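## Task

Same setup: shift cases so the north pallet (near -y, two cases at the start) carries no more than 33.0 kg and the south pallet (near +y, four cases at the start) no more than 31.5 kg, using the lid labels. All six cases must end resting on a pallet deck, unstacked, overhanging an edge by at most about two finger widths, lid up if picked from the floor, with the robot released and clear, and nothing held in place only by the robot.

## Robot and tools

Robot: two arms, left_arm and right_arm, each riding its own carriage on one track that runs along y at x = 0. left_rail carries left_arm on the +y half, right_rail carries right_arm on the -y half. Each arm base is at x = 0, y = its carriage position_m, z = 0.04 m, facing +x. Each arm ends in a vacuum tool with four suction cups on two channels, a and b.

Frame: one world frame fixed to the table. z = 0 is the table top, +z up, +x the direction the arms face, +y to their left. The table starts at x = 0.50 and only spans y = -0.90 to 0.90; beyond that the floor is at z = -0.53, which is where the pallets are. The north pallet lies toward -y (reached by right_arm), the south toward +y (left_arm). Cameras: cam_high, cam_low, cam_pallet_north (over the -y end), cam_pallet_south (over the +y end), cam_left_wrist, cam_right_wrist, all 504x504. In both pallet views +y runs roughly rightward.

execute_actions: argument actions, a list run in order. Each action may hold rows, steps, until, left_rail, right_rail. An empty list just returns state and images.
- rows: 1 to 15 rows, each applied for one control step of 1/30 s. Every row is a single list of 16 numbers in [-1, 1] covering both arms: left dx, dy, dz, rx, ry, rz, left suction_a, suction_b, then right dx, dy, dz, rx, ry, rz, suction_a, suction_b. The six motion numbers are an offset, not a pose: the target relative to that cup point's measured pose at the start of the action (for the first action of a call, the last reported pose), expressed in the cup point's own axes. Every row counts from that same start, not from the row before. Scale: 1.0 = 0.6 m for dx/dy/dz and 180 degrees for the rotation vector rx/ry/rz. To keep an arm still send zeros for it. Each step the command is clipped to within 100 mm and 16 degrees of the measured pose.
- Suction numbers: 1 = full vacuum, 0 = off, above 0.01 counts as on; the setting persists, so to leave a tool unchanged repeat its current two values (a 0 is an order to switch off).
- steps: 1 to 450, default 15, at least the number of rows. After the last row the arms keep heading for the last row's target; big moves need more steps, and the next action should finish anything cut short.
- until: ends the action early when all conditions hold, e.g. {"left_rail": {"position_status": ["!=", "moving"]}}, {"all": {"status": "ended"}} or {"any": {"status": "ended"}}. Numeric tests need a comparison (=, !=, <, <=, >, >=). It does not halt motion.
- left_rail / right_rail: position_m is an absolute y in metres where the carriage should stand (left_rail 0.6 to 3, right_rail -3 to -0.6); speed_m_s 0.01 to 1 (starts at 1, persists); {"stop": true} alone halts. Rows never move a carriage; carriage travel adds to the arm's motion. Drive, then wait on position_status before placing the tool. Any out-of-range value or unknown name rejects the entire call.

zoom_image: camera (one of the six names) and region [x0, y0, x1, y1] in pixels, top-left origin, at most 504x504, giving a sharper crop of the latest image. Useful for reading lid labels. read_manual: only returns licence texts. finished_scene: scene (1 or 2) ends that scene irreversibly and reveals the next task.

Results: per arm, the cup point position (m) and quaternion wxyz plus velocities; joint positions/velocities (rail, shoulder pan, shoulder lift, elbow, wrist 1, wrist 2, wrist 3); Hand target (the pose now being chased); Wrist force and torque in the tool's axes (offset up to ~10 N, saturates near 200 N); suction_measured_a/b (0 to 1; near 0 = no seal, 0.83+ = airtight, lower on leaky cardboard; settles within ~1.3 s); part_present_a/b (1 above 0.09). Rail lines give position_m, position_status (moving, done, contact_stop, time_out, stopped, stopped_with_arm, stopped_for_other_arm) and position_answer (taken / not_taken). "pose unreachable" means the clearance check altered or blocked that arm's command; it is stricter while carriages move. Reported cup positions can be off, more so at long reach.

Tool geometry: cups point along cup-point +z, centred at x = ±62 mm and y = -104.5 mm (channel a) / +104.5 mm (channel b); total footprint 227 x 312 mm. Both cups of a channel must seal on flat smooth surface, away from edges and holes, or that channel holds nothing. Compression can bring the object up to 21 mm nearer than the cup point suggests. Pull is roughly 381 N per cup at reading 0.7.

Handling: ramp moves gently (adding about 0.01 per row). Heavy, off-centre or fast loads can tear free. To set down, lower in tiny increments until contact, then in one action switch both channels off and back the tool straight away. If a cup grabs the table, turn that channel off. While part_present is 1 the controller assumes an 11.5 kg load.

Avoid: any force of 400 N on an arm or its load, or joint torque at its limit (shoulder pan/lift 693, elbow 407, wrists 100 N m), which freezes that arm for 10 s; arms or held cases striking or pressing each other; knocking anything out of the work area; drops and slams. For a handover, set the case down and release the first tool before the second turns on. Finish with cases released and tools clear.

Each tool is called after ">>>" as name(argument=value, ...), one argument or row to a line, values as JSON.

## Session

>>> execute_actions(
  actions=[],
)

Scene clock: 0.00 s.
left_arm: end_effector_position=(+0.8500, +1.5944, +0.4405) suction_measured_a=0.00 part_present_a=0 suction_measured_b=0.00 part_present_b=0 end_effector_quat_wxyz=(+0.001, -0.000, +1.000, -0.001) end_effector_velocity=(-0.000, +0.000, +0.000) end_effector_angular_velocity=(+0.000, -0.000, +0.000) | right_arm: end_effector_position=(+0.8508, -1.5907, +0.4402) suction_measured_a=0.00 part_present_a=0 suction_measured_b=0.00 part_present_b=0 end_effector_quat_wxyz=(+0.000, -0.000, +1.000, +0.000) end_effector_velocity=(+0.000, -0.000, -0.000) end_effector_angular_velocity=(+0.000, +0.000, +0.000)
Joint positions: left_arm=[ 1.594 -0.238 -1.499  2.092 -2.166 -1.572  1.332] | right_arm=[-1.591 -0.238 -1.497  2.091 -2.164 -1.57   1.332]
Joint velocities: left_arm=[ 0.  0. -0. -0.  0.  0.  0.] | right_arm=[ 0. -0.  0.  0. -0.  0. -0.]
Wrist force (N, on the end effector, along its own x y z axes, offset not removed): no reading
Wrist torque (N m, same axes, about the end effector's origin, offset not removed): no reading
Hand target (left_arm): +0.850, +1.594, +0.441; +0.001, -0.000, +1.000, -0.001
Hand target (right_arm): +0.851, -1.591, +0.440; +0.000, -0.000, +1.000, +0.000
left_rail: position_m=1.594 position_m_goal=1.594 speed_m_s=1.00 position_status=done position_answer=taken refusals=0
right_rail: position_m=-1.591 position_m_goal=-1.591 speed_m_s=1.00 position_status=done position_answer=taken refusals=0
camera_calibration (this result's frames):
cam_left_wrist: T_world_to_cam=[[-0.0400633, -0.999046, -0.0174038, 1.6416], [-0.836669, 0.0240196, 0.547182, 0.449506], [-0.546242, 0.0364832, -0.836832, 0.86595], [0, 0, 0, 1]] pos_world=[0.914874, 1.59764, 0.507263]
cam_right_wrist: T_world_to_cam=[[-0.0384663, -0.998888, 0.0272755, -1.5713], [-0.842992, 0.0470951, 0.535861, 0.581029], [-0.536549, -0.00238046, -0.843866, 0.911348], [0, 0, 0, 1]] pos_world=[0.918343, -1.59475, 0.500563]

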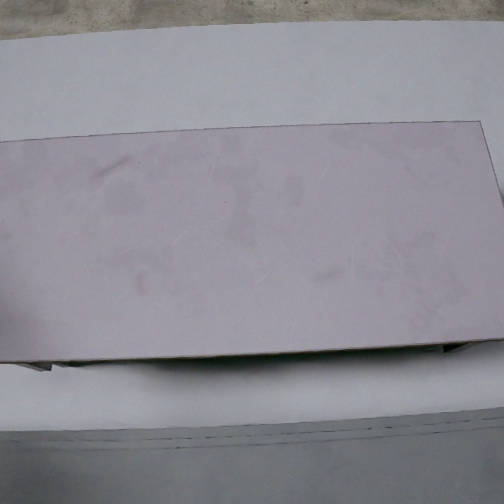

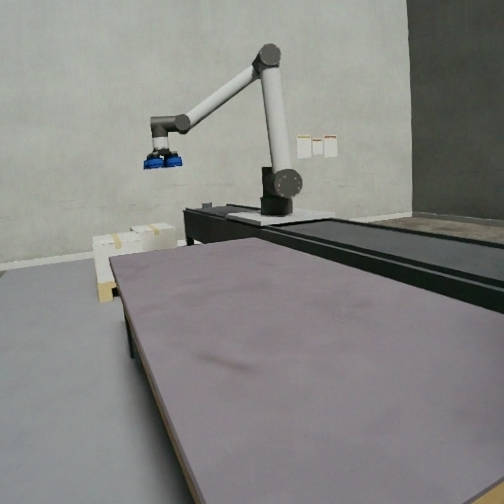

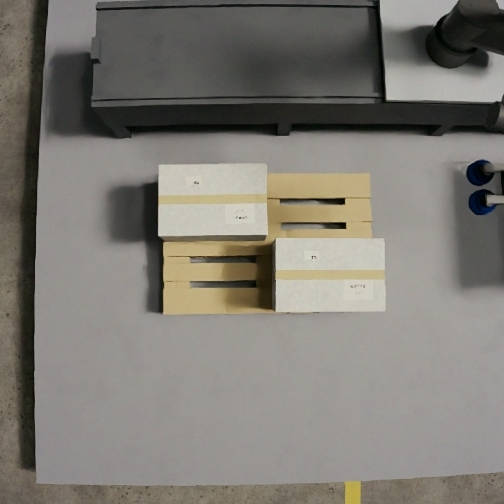

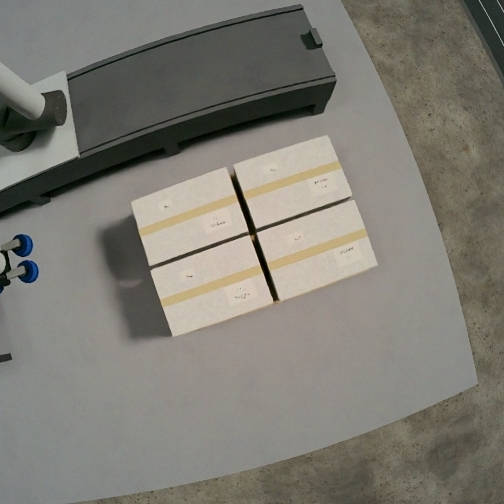

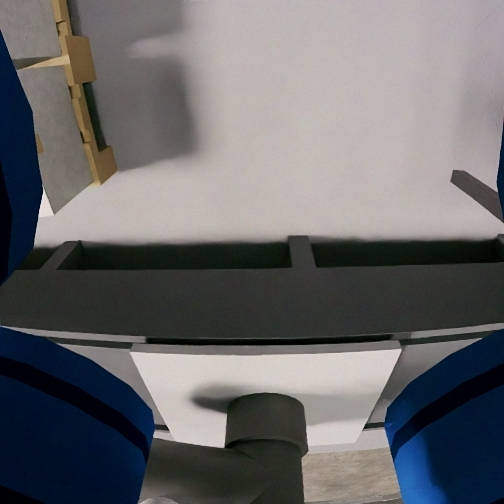

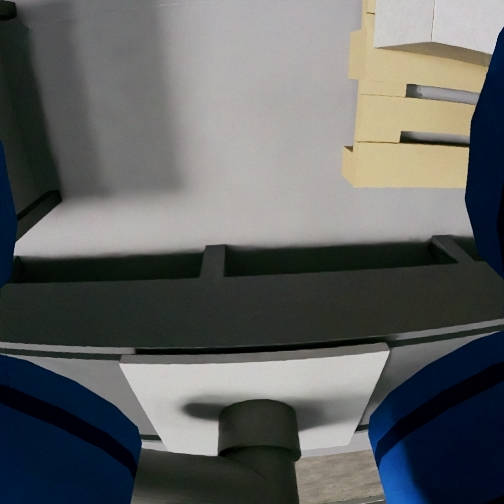

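>>> execute_actions(
  actions=[
    {"left_rail":{"position_m":2.6},"right_rail":{"position_m":-2.6},"steps":150,"until":{"all":{"status":"ended"}}},
    {"rows":[[-0.4,-0.45,0.25,0,0,0,0,0,0,-0.5,0.25,0,0,0,0,0]],"steps":45},
  ],
)

Scene clock: 7.47 s.
left_arm: end_effector_position=(+1.0900, +2.3312, +0.2909) suction_measured_a=0.00 part_present_a=0 suction_measured_b=0.00 part_present_b=0 end_effector_quat_wxyz=(+0.001, -0.000, +1.000, -0.001) end_effector_velocity=(+0.002, -0.001, -0.001) end_effector_angular_velocity=(+0.000, +0.000, -0.000) | right_arm: end_effector_position=(+0.8508, -2.8998, +0.2902) suction_measured_a=0.00 part_present_a=0 suction_measured_b=0.00 part_present_b=0 end_effector_quat_wxyz=(+0.000, -0.000, +1.000, +0.000) end_effector_velocity=(+0.000, -0.001, -0.000) end_effector_angular_velocity=(+0.000, -0.000, +0.000)
Joint positions: left_arm=[ 2.6   -0.422 -1.106  1.804 -2.27  -1.572  1.148] | right_arm=[-2.6   -0.564 -1.311  2.128 -2.387 -1.57   1.006]
Joint velocities: left_arm=[ 0.    -0.     0.003 -0.003  0.001 -0.    -0.   ] | right_arm=[ 0.    -0.001  0.001 -0.    -0.001  0.    -0.001]
Wrist force (N, on the end effector, along its own x y z axes, offset not removed): left_arm=[-6.3 -4.1 -8.2] | right_arm=[2.6 1.7 -1.0]
Wrist torque (N m, same axes, about the end effector's origin, offset not removed): left_arm=[-0.25 1.15 -0.54] | right_arm=[0.69 -0.01 0.28]
Hand target (left_arm): +1.090, +2.331, +0.291; +0.001, -0.000, +1.000, -0.001
Hand target (right_arm): +0.851, -2.900, +0.290; +0.000, -0.000, +1.000, +0.000
Off the commanded pose (left_arm): 0.001 m, 0 deg.
Off the commanded pose (right_arm): 0.000 m, 0 deg.
left_rail: position_m=2.600 position_m_goal=2.600 speed_m_s=1.00 position_status=done position_answer=taken refusals=0
right_rail: position_m=-2.600 position_m_goal=-2.600 speed_m_s=1.00 position_status=done position_answer=taken refusals=0
camera_calibration (this result's frames):
cam_left_wrist: T_world_to_cam=[[-0.0400547, -0.999051, -0.0170862, 2.38453], [-0.836564, 0.0241794, 0.547336, 0.71399], [-0.546404, 0.0362171, -0.836739, 0.845778], [0, 0, 0, 1]] pos_world=[1.15495, 2.33437, 0.357645]
cam_right_wrist: T_world_to_cam=[[-0.0385391, -0.998883, 0.0273481, -2.87487], [-0.843145, 0.0471947, 0.535611, 0.723657], [-0.536303, -0.00241644, -0.844022, 0.781356], [0, 0, 0, 1]] pos_world=[0.918397, -2.90392, 0.350505]

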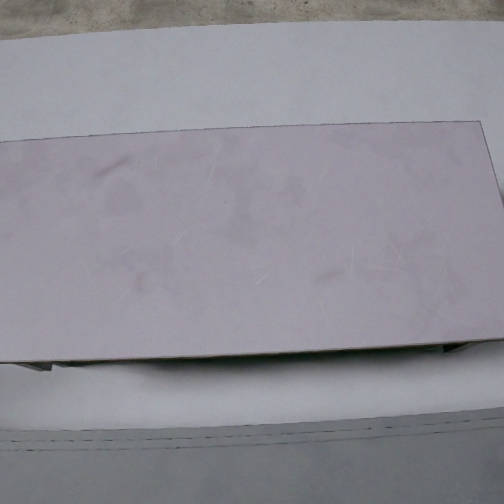

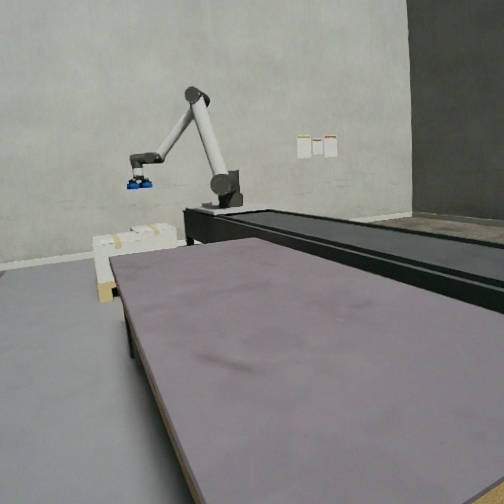

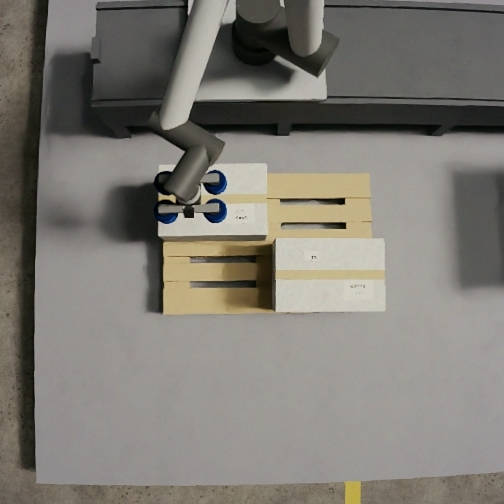

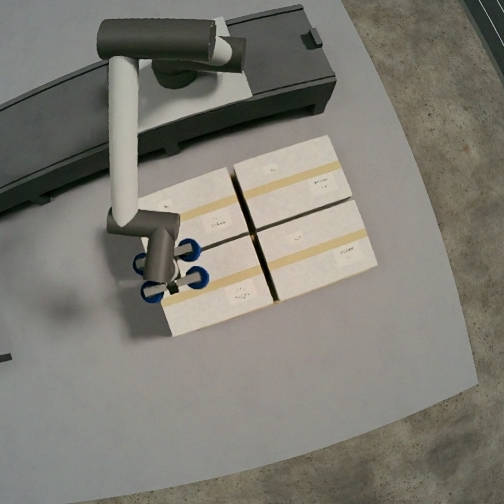

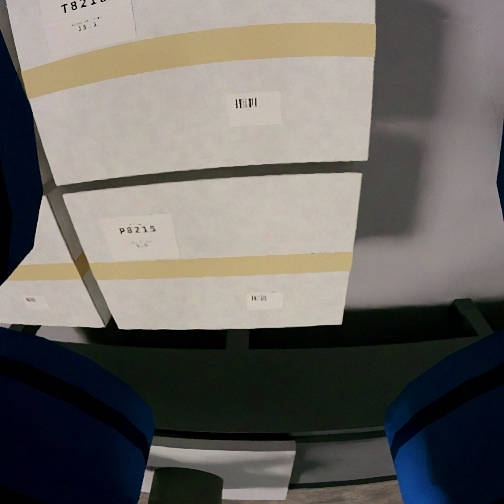

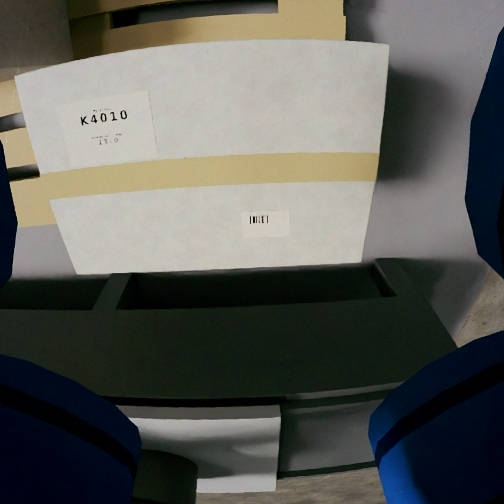

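>>> zoom_image(
  camera="cam_left_wrist",
  region=[40, 0, 200, 260],
)

>>> zoom_image(
  camera="cam_right_wrist",
  region=[50, 90, 170, 160],
)

Region (40, 0, 200, 260) of cam_left_wrist's 504x504 image, scaled by 1.938, with more detail than that image has; it fills the left 310 columns of this view, and the rest is white.

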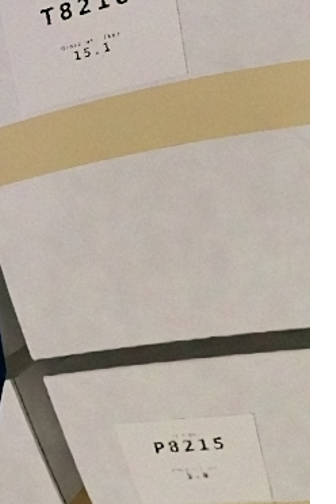

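Region (50, 90, 170, 160) of cam_right_wrist's 504x504 image, scaled by 4.200, with more detail than that image has; it fills the top 294 rows of this view, and the rest is white.

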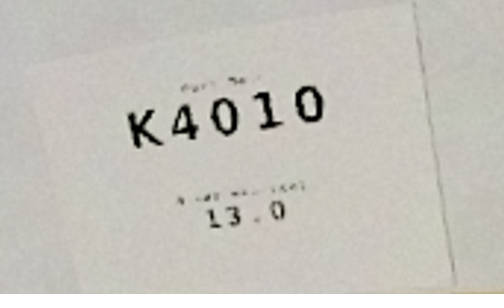

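>>> execute_actions(
  actions=[
    {"rows":[[0.2,0.55,0,0,0,0,0,0,-0.65,1,0,0,0,0,0,0]],"steps":45},
  ],
)

Scene clock: 13.73 s.
left_arm: end_effector_position=(+0.9698, +2.6607, +0.2908) suction_measured_a=0.00 part_present_a=0 suction_measured_b=0.00 part_present_b=0 end_effector_quat_wxyz=(+0.001, -0.000, +1.000, -0.001) end_effector_velocity=(-0.000, +0.001, +0.000) end_effector_angular_velocity=(-0.000, -0.000, -0.000) | right_arm: end_effector_position=(+1.1949, -2.3453, +0.2912) suction_measured_a=0.00 part_present_a=0 suction_measured_b=0.00 part_present_b=0 end_effector_quat_wxyz=(+0.002, -0.001, +1.000, +0.001) end_effector_velocity=(+0.254, +0.325, -0.005) end_effector_angular_velocity=(-0.000, -0.005, -0.001)
Joint positions: left_arm=[ 2.6   -0.145 -1.246  2.03  -2.357 -1.572  1.425] | right_arm=[-2.6    0.044 -1.014  1.643 -2.204 -1.568  1.612]
Joint velocities: left_arm=[ 0.     0.001 -0.     0.    -0.    -0.     0.001] | right_arm=[ 0.     0.261  0.304 -0.529  0.22  -0.002  0.261]
Wrist force (N, on the end effector, along its own x y z axes, offset not removed): left_arm=[-8.5 0.5 -2.9] | right_arm=[0.3 6.0 0.8]
Wrist torque (N m, same axes, about the end effector's origin, offset not removed): left_arm=[0.53 1.67 -0.38] | right_arm=[1.11 0.41 0.08]
Hand target (left_arm): +0.970, +2.661, +0.291; +0.001, -0.000, +1.000, -0.001
Hand target (right_arm): +1.232, -2.299, +0.291; +0.002, -0.001, +1.000, +0.001
Off the commanded pose (left_arm): 0.001 m, 0 deg.
Off the commanded pose (right_arm): 0.065 m, 0 deg.
left_rail: position_m=2.600 position_m_goal=2.600 speed_m_s=1.00 position_status=done position_answer=taken refusals=0
right_rail: position_m=-2.600 position_m_goal=-2.600 speed_m_s=1.00 position_status=done position_answer=taken refusals=0
camera_calibration (this result's frames):
cam_left_wrist: T_world_to_cam=[[-0.0400544, -0.999043, -0.0175451, 2.70908], [-0.836762, 0.023941, 0.547043, 0.606401], [-0.546099, 0.0365925, -0.836921, 0.766774], [0, 0, 0, 1]] pos_world=[1.03466, 2.66391, 0.357533]
cam_right_wrist: T_world_to_cam=[[-0.0363753, -0.999014, 0.0254656, -2.31011], [-0.844842, 0.0443527, 0.533174, 0.983076], [-0.533777, -0.00212003, -0.845622, 0.966244], [0, 0, 0, 1]] pos_world=[1.26227, -2.34938, 0.351756]

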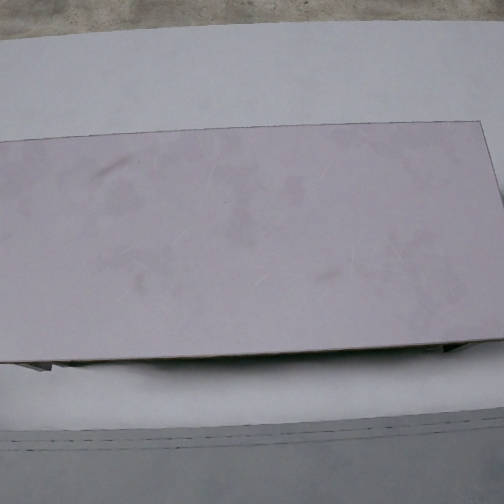

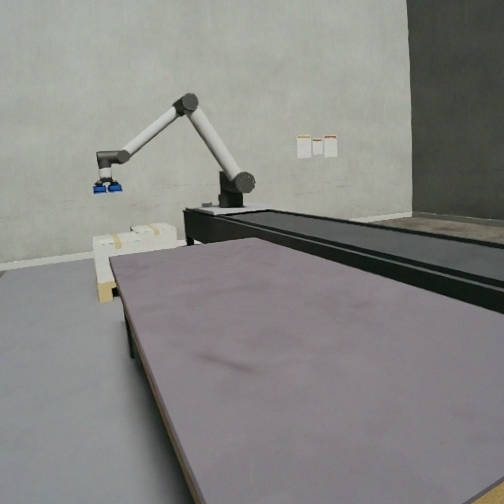

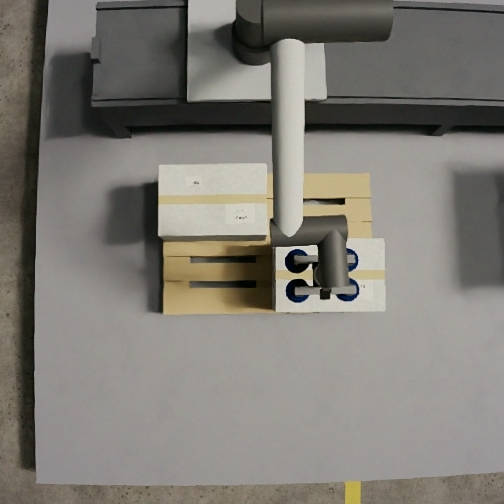

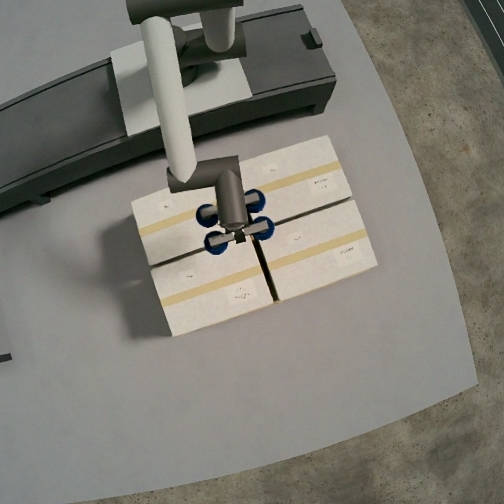

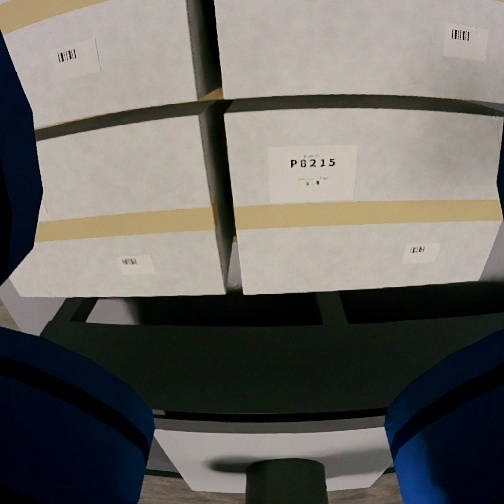

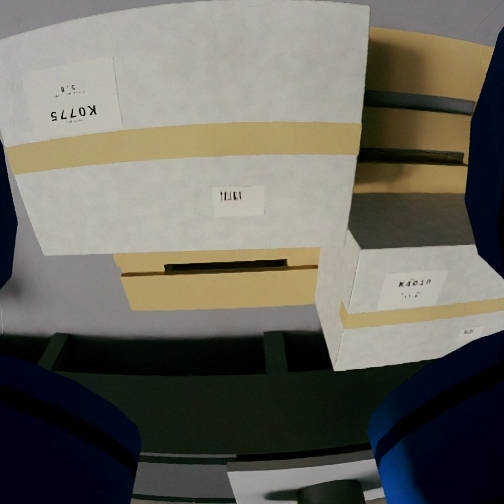

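>>> zoom_image(
  camera="cam_left_wrist",
  region=[260, 140, 370, 205],
)

>>> zoom_image(
  camera="cam_right_wrist",
  region=[20, 55, 130, 130],
)

>>> execute_actions(
  actions=[
    {"rows":[[-0.3,0.6,0,0,0,0,0,0,0,0,0,0,0,0,0,0]],"steps":45},
  ],
)

Region (260, 140, 370, 205) of cam_left_wrist's 504x504 image, scaled by 4.582, with more detail than that image has; it fills the top 298 rows of this view, and the rest is white.

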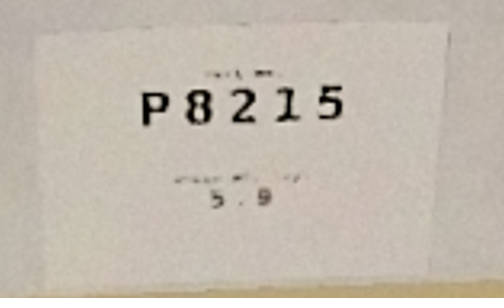

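Region (20, 55, 130, 130) of cam_right_wrist's 504x504 image, scaled by 4.582, with more detail than that image has; it fills the top 344 rows of this view, and the rest is white.

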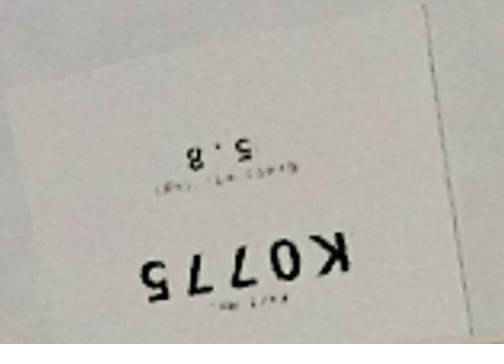

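Scene clock: 19.10 s.
left_arm: end_effector_position=(+1.1492, +3.0207, +0.2910) suction_measured_a=0.00 part_present_a=0 suction_measured_b=0.00 part_present_b=0 end_effector_quat_wxyz=(+0.001, -0.000, +1.000, -0.000) end_effector_velocity=(+0.002, +0.002, -0.000) end_effector_angular_velocity=(-0.000, +0.001, -0.000) | right_arm: end_effector_position=(+1.1949, -2.3453, +0.2912) suction_measured_a=0.00 part_present_a=0 suction_measured_b=0.00 part_present_b=0 end_effector_quat_wxyz=(+0.002, -0.001, +1.000, +0.001) end_effector_velocity=(-0.000, -0.000, +0.000) end_effector_angular_velocity=(+0.000, -0.000, -0.000)
Joint positions: left_arm=[ 2.6    0.186 -1.011  1.639 -2.2   -1.572  1.756] | right_arm=[-2.6    0.044 -1.014  1.643 -2.204 -1.568  1.612]
Joint velocities: left_arm=[ 0.     0.001  0.003 -0.005  0.003 -0.     0.002] | right_arm=[ 0. -0. -0.  0. -0.  0. -0.]
Wrist force (N, on the end effector, along its own x y z axes, offset not removed): left_arm=[-3.3 -3.2 -6.4] | right_arm=[-2.1 4.4 2.2]
Wrist torque (N m, same axes, about the end effector's origin, offset not removed): left_arm=[-0.13 0.77 -0.48] | right_arm=[1.15 0.61 0.14]
Hand target (left_arm): +1.150, +3.021, +0.291; +0.001, -0.000, +1.000, -0.000
Hand target (right_arm): +1.195, -2.345, +0.291; +0.002, -0.001, +1.000, +0.001
Off the commanded pose (left_arm): 0.000 m, 0 deg.
Off the commanded pose (right_arm): 0.000 m, 0 deg.
left_rail: position_m=2.600 position_m_goal=2.600 speed_m_s=1.00 position_status=done position_answer=taken refusals=0
right_rail: position_m=-2.600 position_m_goal=-2.600 speed_m_s=1.00 position_status=done position_answer=taken refusals=0
camera_calibration (this result's frames):
cam_left_wrist: T_world_to_cam=[[-0.040042, -0.999032, -0.0182301, 3.07603], [-0.836972, 0.0235698, 0.546738, 0.749294], [-0.545779, 0.0371506, -0.837105, 0.849771], [0, 0, 0, 1]] pos_world=[1.2141, 3.02382, 0.357756]
cam_right_wrist: T_world_to_cam=[[-0.0363743, -0.999014, 0.025466, -2.31003], [-0.84484, 0.0443521, 0.533178, 0.983071], [-0.533782, -0.00212064, -0.84562, 0.966242], [0, 0, 0, 1]] pos_world=[1.26227, -2.34931, 0.351749]

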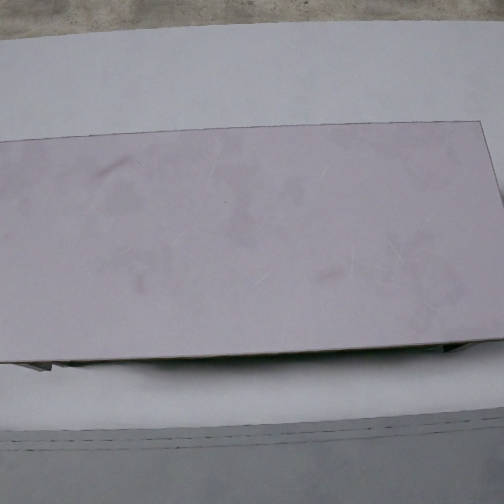

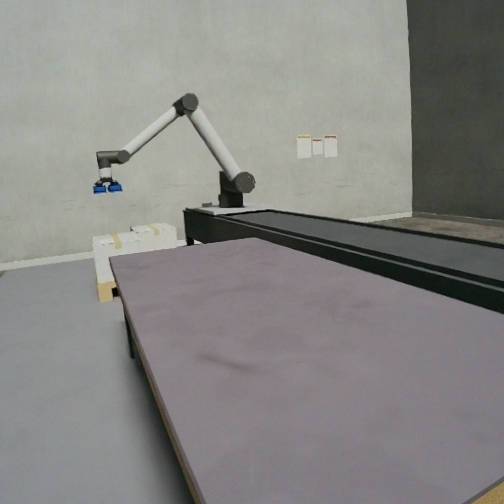

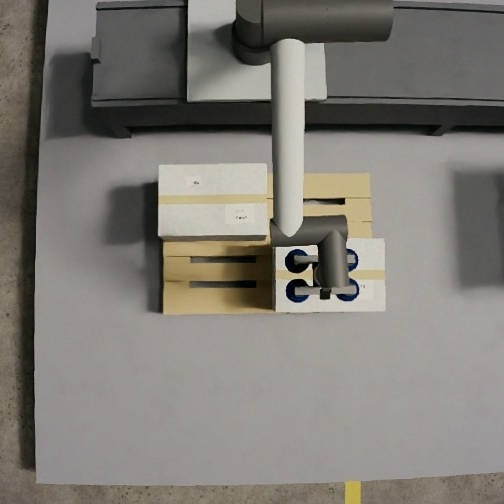

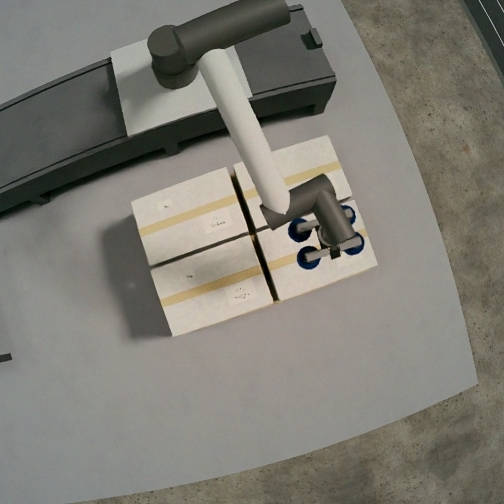

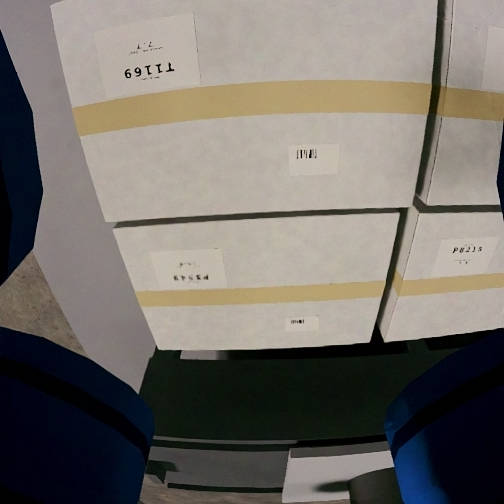

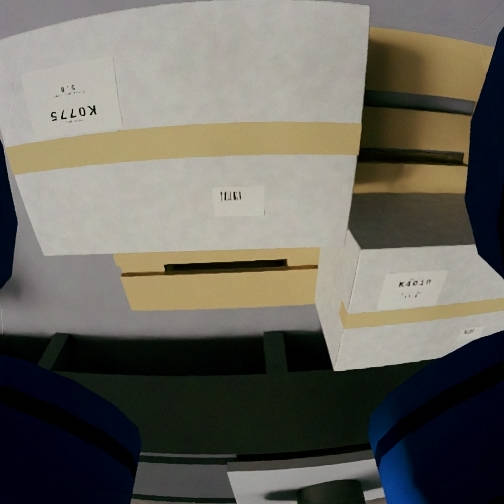

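>>> zoom_image(
  camera="cam_left_wrist",
  region=[90, 10, 240, 295],
)

Region (90, 10, 240, 295) of cam_left_wrist's 504x504 image, scaled by 1.768, with more detail than that image has; it fills the left 265 columns of this view, and the rest is white.

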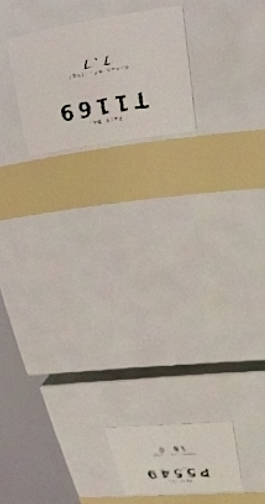

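>>> zoom_image(
  camera="cam_left_wrist",
  region=[145, 245, 235, 295],
)

Region (145, 245, 235, 295) of cam_left_wrist's 504x504 image, scaled by 5.600, with more detail than that image has.

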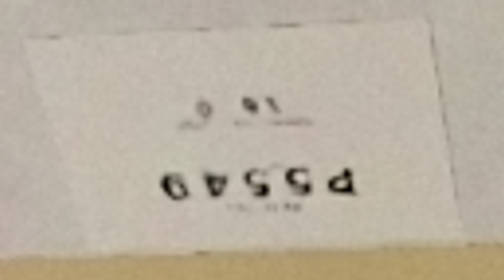

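>>> execute_actions(
  actions=[
    {"rows":[[-0.06,-0.03,0.55,0,0,-0.039,1,1,0,0,0,0,0,0,0,0]],"steps":45},
  ],
)

Scene clock: 36.23 s.
left_arm: end_effector_position=(+1.1855, +3.0027, -0.0388) suction_measured_a=0.00 part_present_a=0 suction_measured_b=0.00 part_present_b=0 end_effector_quat_wxyz=(+0.001, -0.062, +0.998, -0.000) end_effector_velocity=(+0.000, +0.000, -0.001) end_effector_angular_velocity=(-0.000, +0.000, +0.000) | right_arm: end_effector_position=(+1.1949, -2.3453, +0.2912) suction_measured_a=0.00 part_present_a=0 suction_measured_b=0.00 part_present_b=0 end_effector_quat_wxyz=(+0.002, -0.001, +1.000, +0.001) end_effector_velocity=(+0.000, +0.000, +0.000) end_effector_angular_velocity=(+0.000, -0.000, +0.000)
Joint positions: left_arm=[ 2.6    0.167 -0.715  1.663 -2.521 -1.572  1.614] | right_arm=[-2.6    0.044 -1.014  1.643 -2.204 -1.568  1.612]
Joint velocities: left_arm=[ 0.    -0.     0.001 -0.    -0.     0.    -0.   ] | right_arm=[ 0.  0. -0. -0.  0.  0. -0.]
Wrist force (N, on the end effector, along its own x y z axes, offset not removed): left_arm=[-6.5 -6.4 -9.5] | right_arm=[3.0 -5.0 -2.2]
Wrist torque (N m, same axes, about the end effector's origin, offset not removed): left_arm=[-0.43 1.29 -0.36] | right_arm=[-0.26 -0.15 0.14]
Hand target (left_arm): +1.185, +3.003, -0.039; +0.001, -0.062, +0.998, -0.000
Hand target (right_arm): +1.195, -2.345, +0.291; +0.002, -0.001, +1.000, +0.001
Off the commanded pose (left_arm): 0.001 m, 0 deg.
Off the commanded pose (right_arm): 0.000 m, 0 deg.
left_rail: position_m=2.600 position_m_goal=2.600 speed_m_s=1.00 position_status=done position_answer=taken refusals=0
right_rail: position_m=-2.600 position_m_goal=-2.600 speed_m_s=1.00 position_status=done position_answer=taken refusals=0
camera_calibration (this result's frames):
cam_left_wrist: T_world_to_cam=[[0.0823561, -0.996442, -0.0179293, 2.90069], [-0.833578, -0.0787335, 0.546762, 1.26347], [-0.546228, -0.0300837, -0.837096, 0.796591], [0, 0, 0, 1]] pos_world=[1.24943, 3.01381, 0.0280135]
cam_right_wrist: T_world_to_cam=[[-0.0363755, -0.999014, 0.0254653, -2.31003], [-0.844842, 0.0443527, 0.533174, 0.983073], [-0.533777, -0.0021197, -0.845622, 0.966245], [0, 0, 0, 1]] pos_world=[1.26227, -2.34931, 0.351755]

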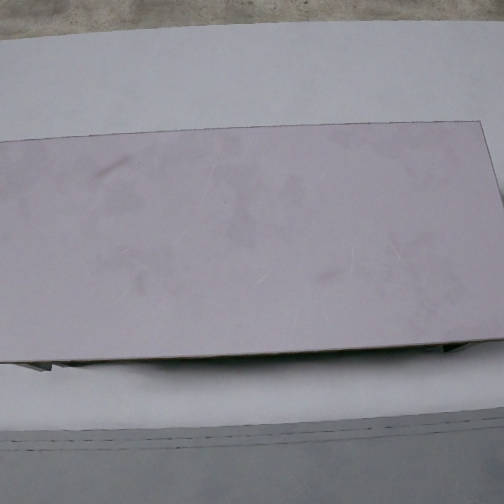

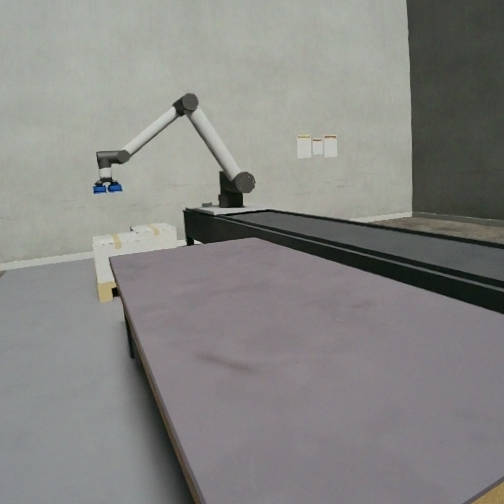

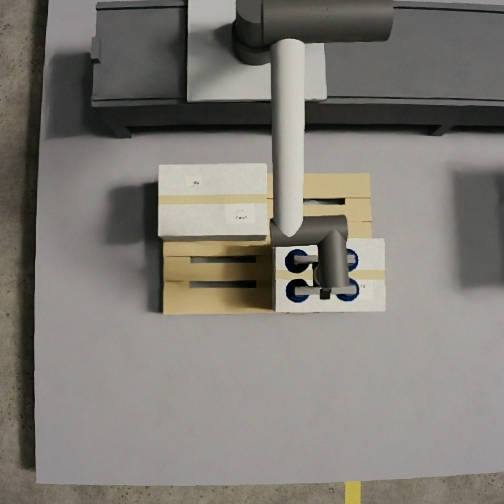

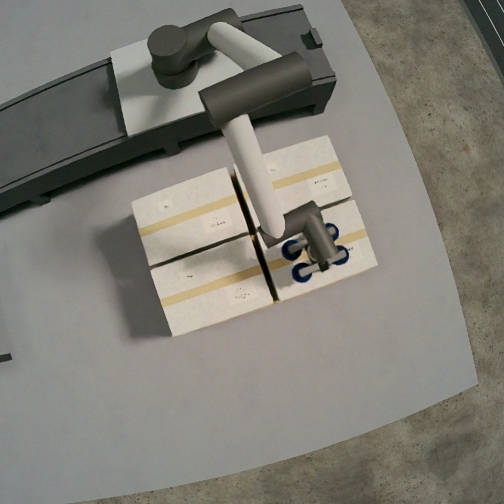

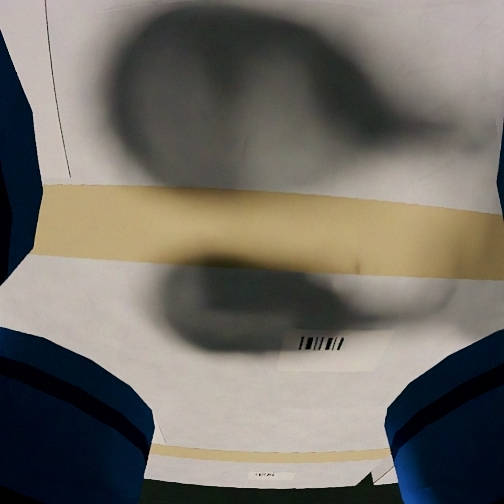

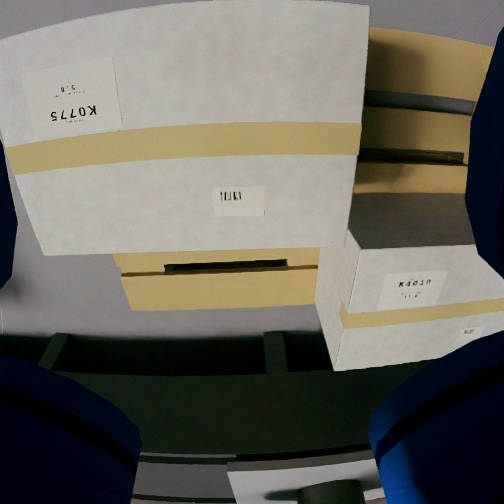

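>>> execute_actions(
  actions=[
    {"rows":[[0,0,0.15,0,0,0,1,1,0,0,-0.25,0,0,0,0,0]],"steps":45},
  ],
)

Scene clock: 40.43 s.
left_arm: end_effector_position=(+1.1855, +3.0028, -0.1287) suction_measured_a=0.95 part_present_a=1 suction_measured_b=0.95 part_present_b=1 end_effector_quat_wxyz=(+0.001, -0.062, +0.998, -0.000) end_effector_velocity=(-0.000, +0.000, -0.000) end_effector_angular_velocity=(-0.000, +0.000, +0.000) | right_arm: end_effector_position=(+1.1943, -2.3455, +0.4413) suction_measured_a=0.00 part_present_a=0 suction_measured_b=0.00 part_present_b=0 end_effector_quat_wxyz=(+0.002, -0.001, +1.000, +0.001) end_effector_velocity=(-0.000, -0.000, +0.000) end_effector_angular_velocity=(+0.000, -0.000, -0.000)
Joint positions: left_arm=[ 2.6    0.167 -0.627  1.653 -2.598 -1.572  1.614] | right_arm=[-2.6    0.044 -1.104  1.554 -2.024 -1.568  1.612]
Joint velocities: left_arm=[ 0.  0.  0.  0. -0.  0. -0.] | right_arm=[ 0. -0. -0. -0.  0. -0.  0.]
Wrist force (N, on the end effector, along its own x y z axes, offset not removed): left_arm=[-1.0 -1.6 -43.4] | right_arm=[-0.1 1.0 0.3]
Wrist torque (N m, same axes, about the end effector's origin, offset not removed): left_arm=[0.37 -0.10 -0.33] | right_arm=[0.56 0.53 0.33]
Hand target (left_arm): +1.186, +3.003, -0.129; +0.001, -0.062, +0.998, -0.000
Hand target (right_arm): +1.194, -2.346, +0.441; +0.002, -0.001, +1.000, +0.001
Off the commanded pose (left_arm): 0.000 m, 0 deg.
Off the commanded pose (right_arm): 0.000 m, 0 deg.
left_rail: position_m=2.600 position_m_goal=2.600 speed_m_s=1.00 position_status=done position_answer=taken refusals=0
right_rail: position_m=-2.600 position_m_goal=-2.600 speed_m_s=1.00 position_status=done position_answer=taken refusals=0
camera_calibration (this result's frames):
cam_left_wrist: T_world_to_cam=[[0.0823539, -0.996441, -0.0179803, 2.89909], [-0.833586, -0.0787601, 0.546747, 1.3128], [-0.546217, -0.0300386, -0.837105, 0.721183], [0, 0, 0, 1]] pos_world=[1.24951, 3.01383, -0.0619386]
cam_right_wrist: T_world_to_cam=[[-0.0363749, -0.999014, 0.0254662, -2.31413], [-0.844837, 0.0443527, 0.533182, 0.902596], [-0.533786, -0.00212036, -0.845617, 1.09285], [0, 0, 0, 1]] pos_world=[1.26172, -2.34957, 0.501817]

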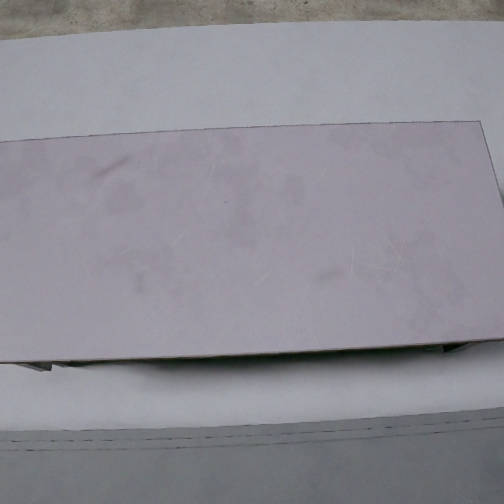

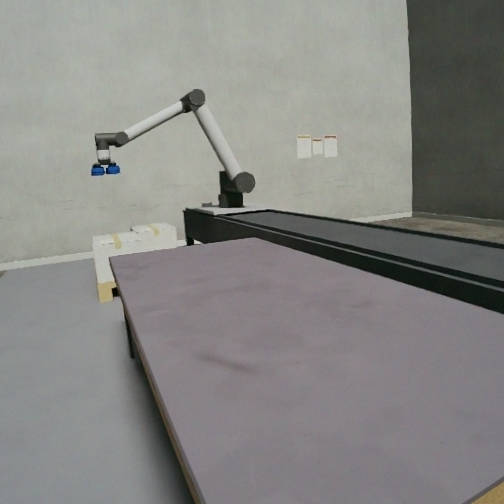

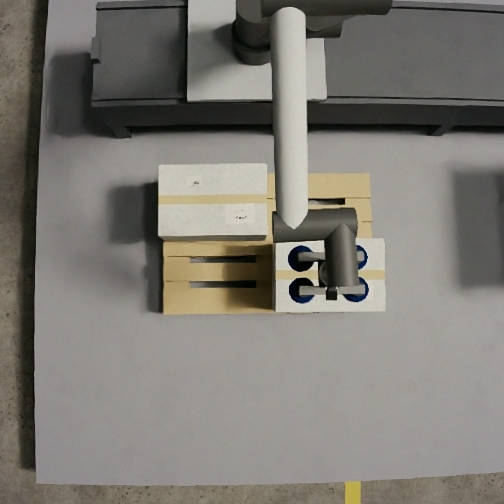

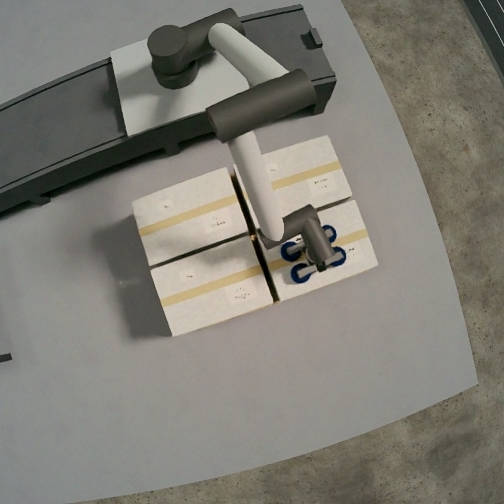

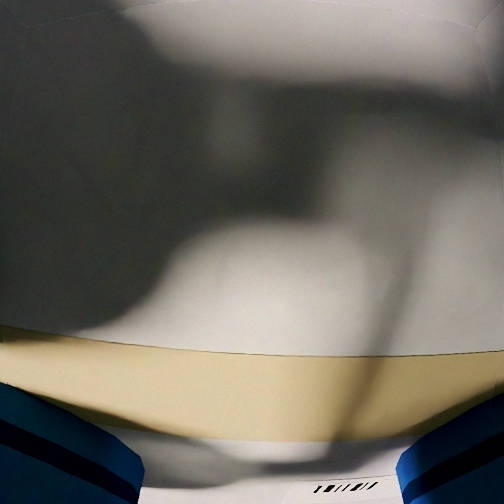

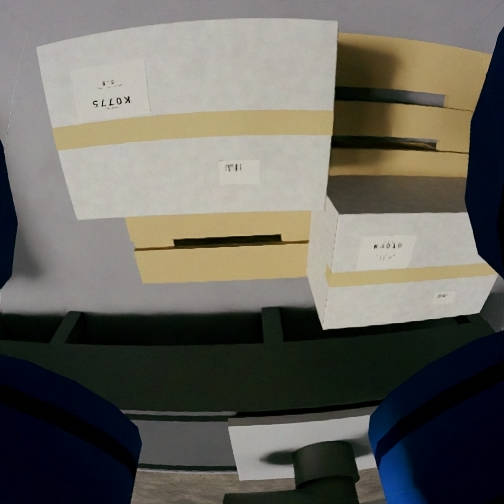

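>>> execute_actions(
  actions=[
    {"rows":[[0,0,-0.03,0,0,0,1,1,0,0,0,0,0,0,0,0],[0,0,-0.08,0,0,0,1,1,0,0,0,0,0,0,0,0],[0,0,-0.15,0,0,0,1,1,0,0,0,0,0,0,0,0],[0,0,-0.25,0,0,0,1,1,0,0,0,0,0,0,0,0],[0,0,-0.4,0,0,0.01,1,1,0,0,0,0,0,0,0,0],[0,0,-0.6,0,0,0.02,1,1,0,0,0,0,0,0,0,0],[0,0,-0.9,0,0,0.039,1,1,0,0,0,0,0,0,0,0]],"steps":55},
    {"rows":[[0.1,-0.12,0,0,0,0,1,1,0,0,0,0,0,0,0,0],[0.25,-0.3,0,0,0,0,1,1,0,0,0,0,0,0,0,0],[0.4,-0.5,0,0,0,0,1,1,0,0,0,0,0,0,0,0],[0.54,-0.67,0,0,0,0,1,1,0,0,0,0,0,0,0,0]],"steps":45},
    {"left_rail":{"position_m":0.6},"right_rail":{"position_m":-1.2},"steps":200,"until":{"all":{"status":"ended"}}},
    {"rows":[[0,-0.1,0,0,0,0,1,1,0,0,0,0,0,0,0,0],[0,-0.2,0,0,0,0,1,1,0,0,0,0,0,0,0,0],[0,-0.35,0,0,0,0,1,1,0,0,0,0,0,0,0,0],[0,-0.5,0,0,0,0,1,1,0,0,0,0,0,0,0,0],[0,-0.75,0.05,0,0,0,1,1,0,0,0,0,0,0,0,0],[0,-1,0.15,0,0,0,1,1,0,0,0,0,0,0,0,0]],"steps":60},
  ],
)

Scene clock: 58.53 s.
left_arm: end_effector_position=(+0.8620, +0.0008, +0.3206) suction_measured_a=0.95 part_present_a=1 suction_measured_b=0.95 part_present_b=1 end_effector_quat_wxyz=(+0.000, -0.000, +1.000, -0.001) end_effector_velocity=(+0.000, -0.002, -0.000) end_effector_angular_velocity=(+0.000, +0.000, +0.000) | right_arm: end_effector_position=(+1.1943, -0.9454, +0.4413) suction_measured_a=0.00 part_present_a=0 suction_measured_b=0.00 part_present_b=0 end_effector_quat_wxyz=(+0.002, -0.001, +1.000, +0.001) end_effector_velocity=(+0.000, -0.000, -0.000) end_effector_angular_velocity=(+0.000, +0.000, -0.000)
Joint positions: left_arm=[ 0.6   -0.8   -1.198  1.9   -2.275 -1.572  0.77 ] | right_arm=[-1.2    0.044 -1.104  1.554 -2.024 -1.568  1.612]
Joint velocities: left_arm=[ 0.    -0.001  0.002 -0.002  0.    -0.    -0.001] | right_arm=[ 0. -0.  0. -0.  0.  0.  0.]
Wrist force (N, on the end effector, along its own x y z axes, offset not removed): left_arm=[-8.9 -4.0 -40.5] | right_arm=[0.0 -2.5 -1.8]
Wrist torque (N m, same axes, about the end effector's origin, offset not removed): left_arm=[-0.26 1.02 -0.40] | right_arm=[0.10 0.30 0.23]
Hand target (left_arm): +0.862, +0.000, +0.321; +0.000, -0.000, +1.000, -0.001
Hand target (right_arm): +1.194, -0.946, +0.441; +0.002, -0.001, +1.000, +0.001
Off the commanded pose (left_arm): 0.001 m, 0 deg.
Off the commanded pose (right_arm): 0.000 m, 0 deg.
left_rail: position_m=0.600 position_m_goal=0.600 speed_m_s=1.00 position_status=done position_answer=taken refusals=0
right_rail: position_m=-1.200 position_m_goal=-1.200 speed_m_s=1.00 position_status=done position_answer=taken refusals=0
camera_calibration (this result's frames):
cam_left_wrist: T_world_to_cam=[[-0.0400638, -0.999057, -0.0167613, 0.0476561], [-0.836243, 0.0243439, 0.547819, 0.562848], [-0.546894, 0.0359642, -0.836429, 0.830704], [0, 0, 0, 1]] pos_world=[0.926894, 0.00403362, 0.387286]
cam_right_wrist: T_world_to_cam=[[-0.0364126, -0.999013, 0.0254518, -0.915358], [-0.844841, 0.0443769, 0.533174, 0.840526], [-0.533777, -0.00208845, -0.845622, 1.09586], [0, 0, 0, 1]] pos_world=[1.26173, -0.949465, 0.501835]

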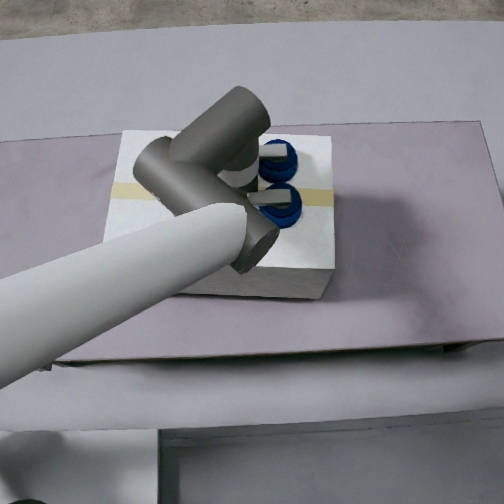

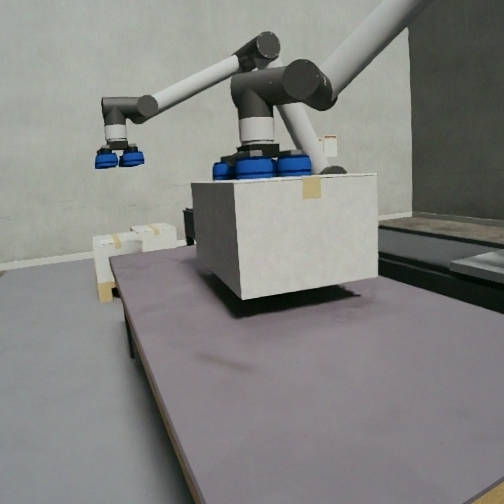

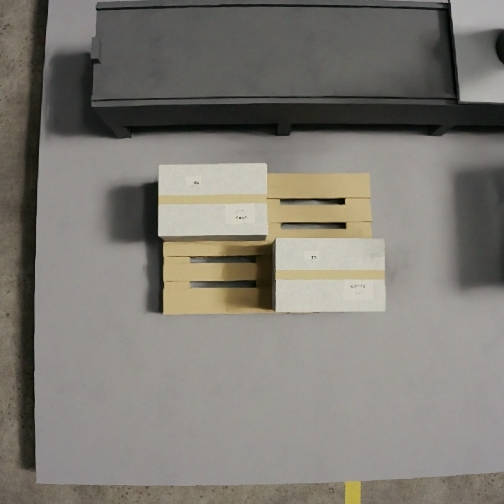

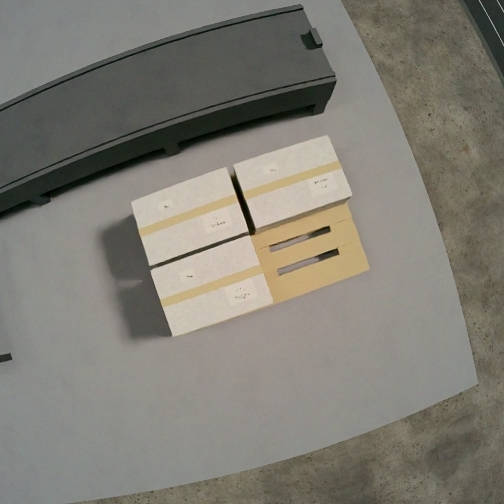

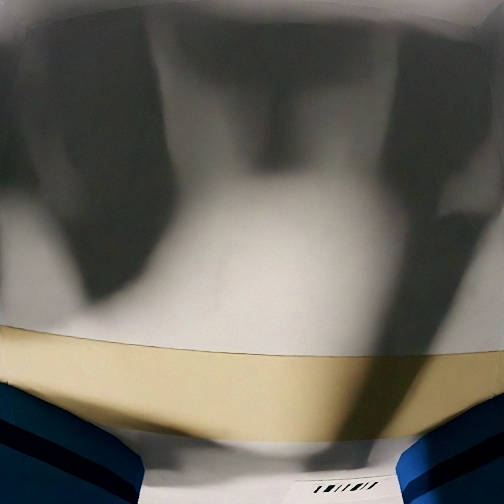

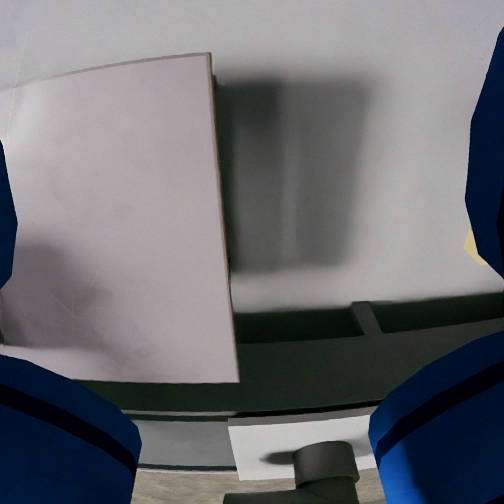

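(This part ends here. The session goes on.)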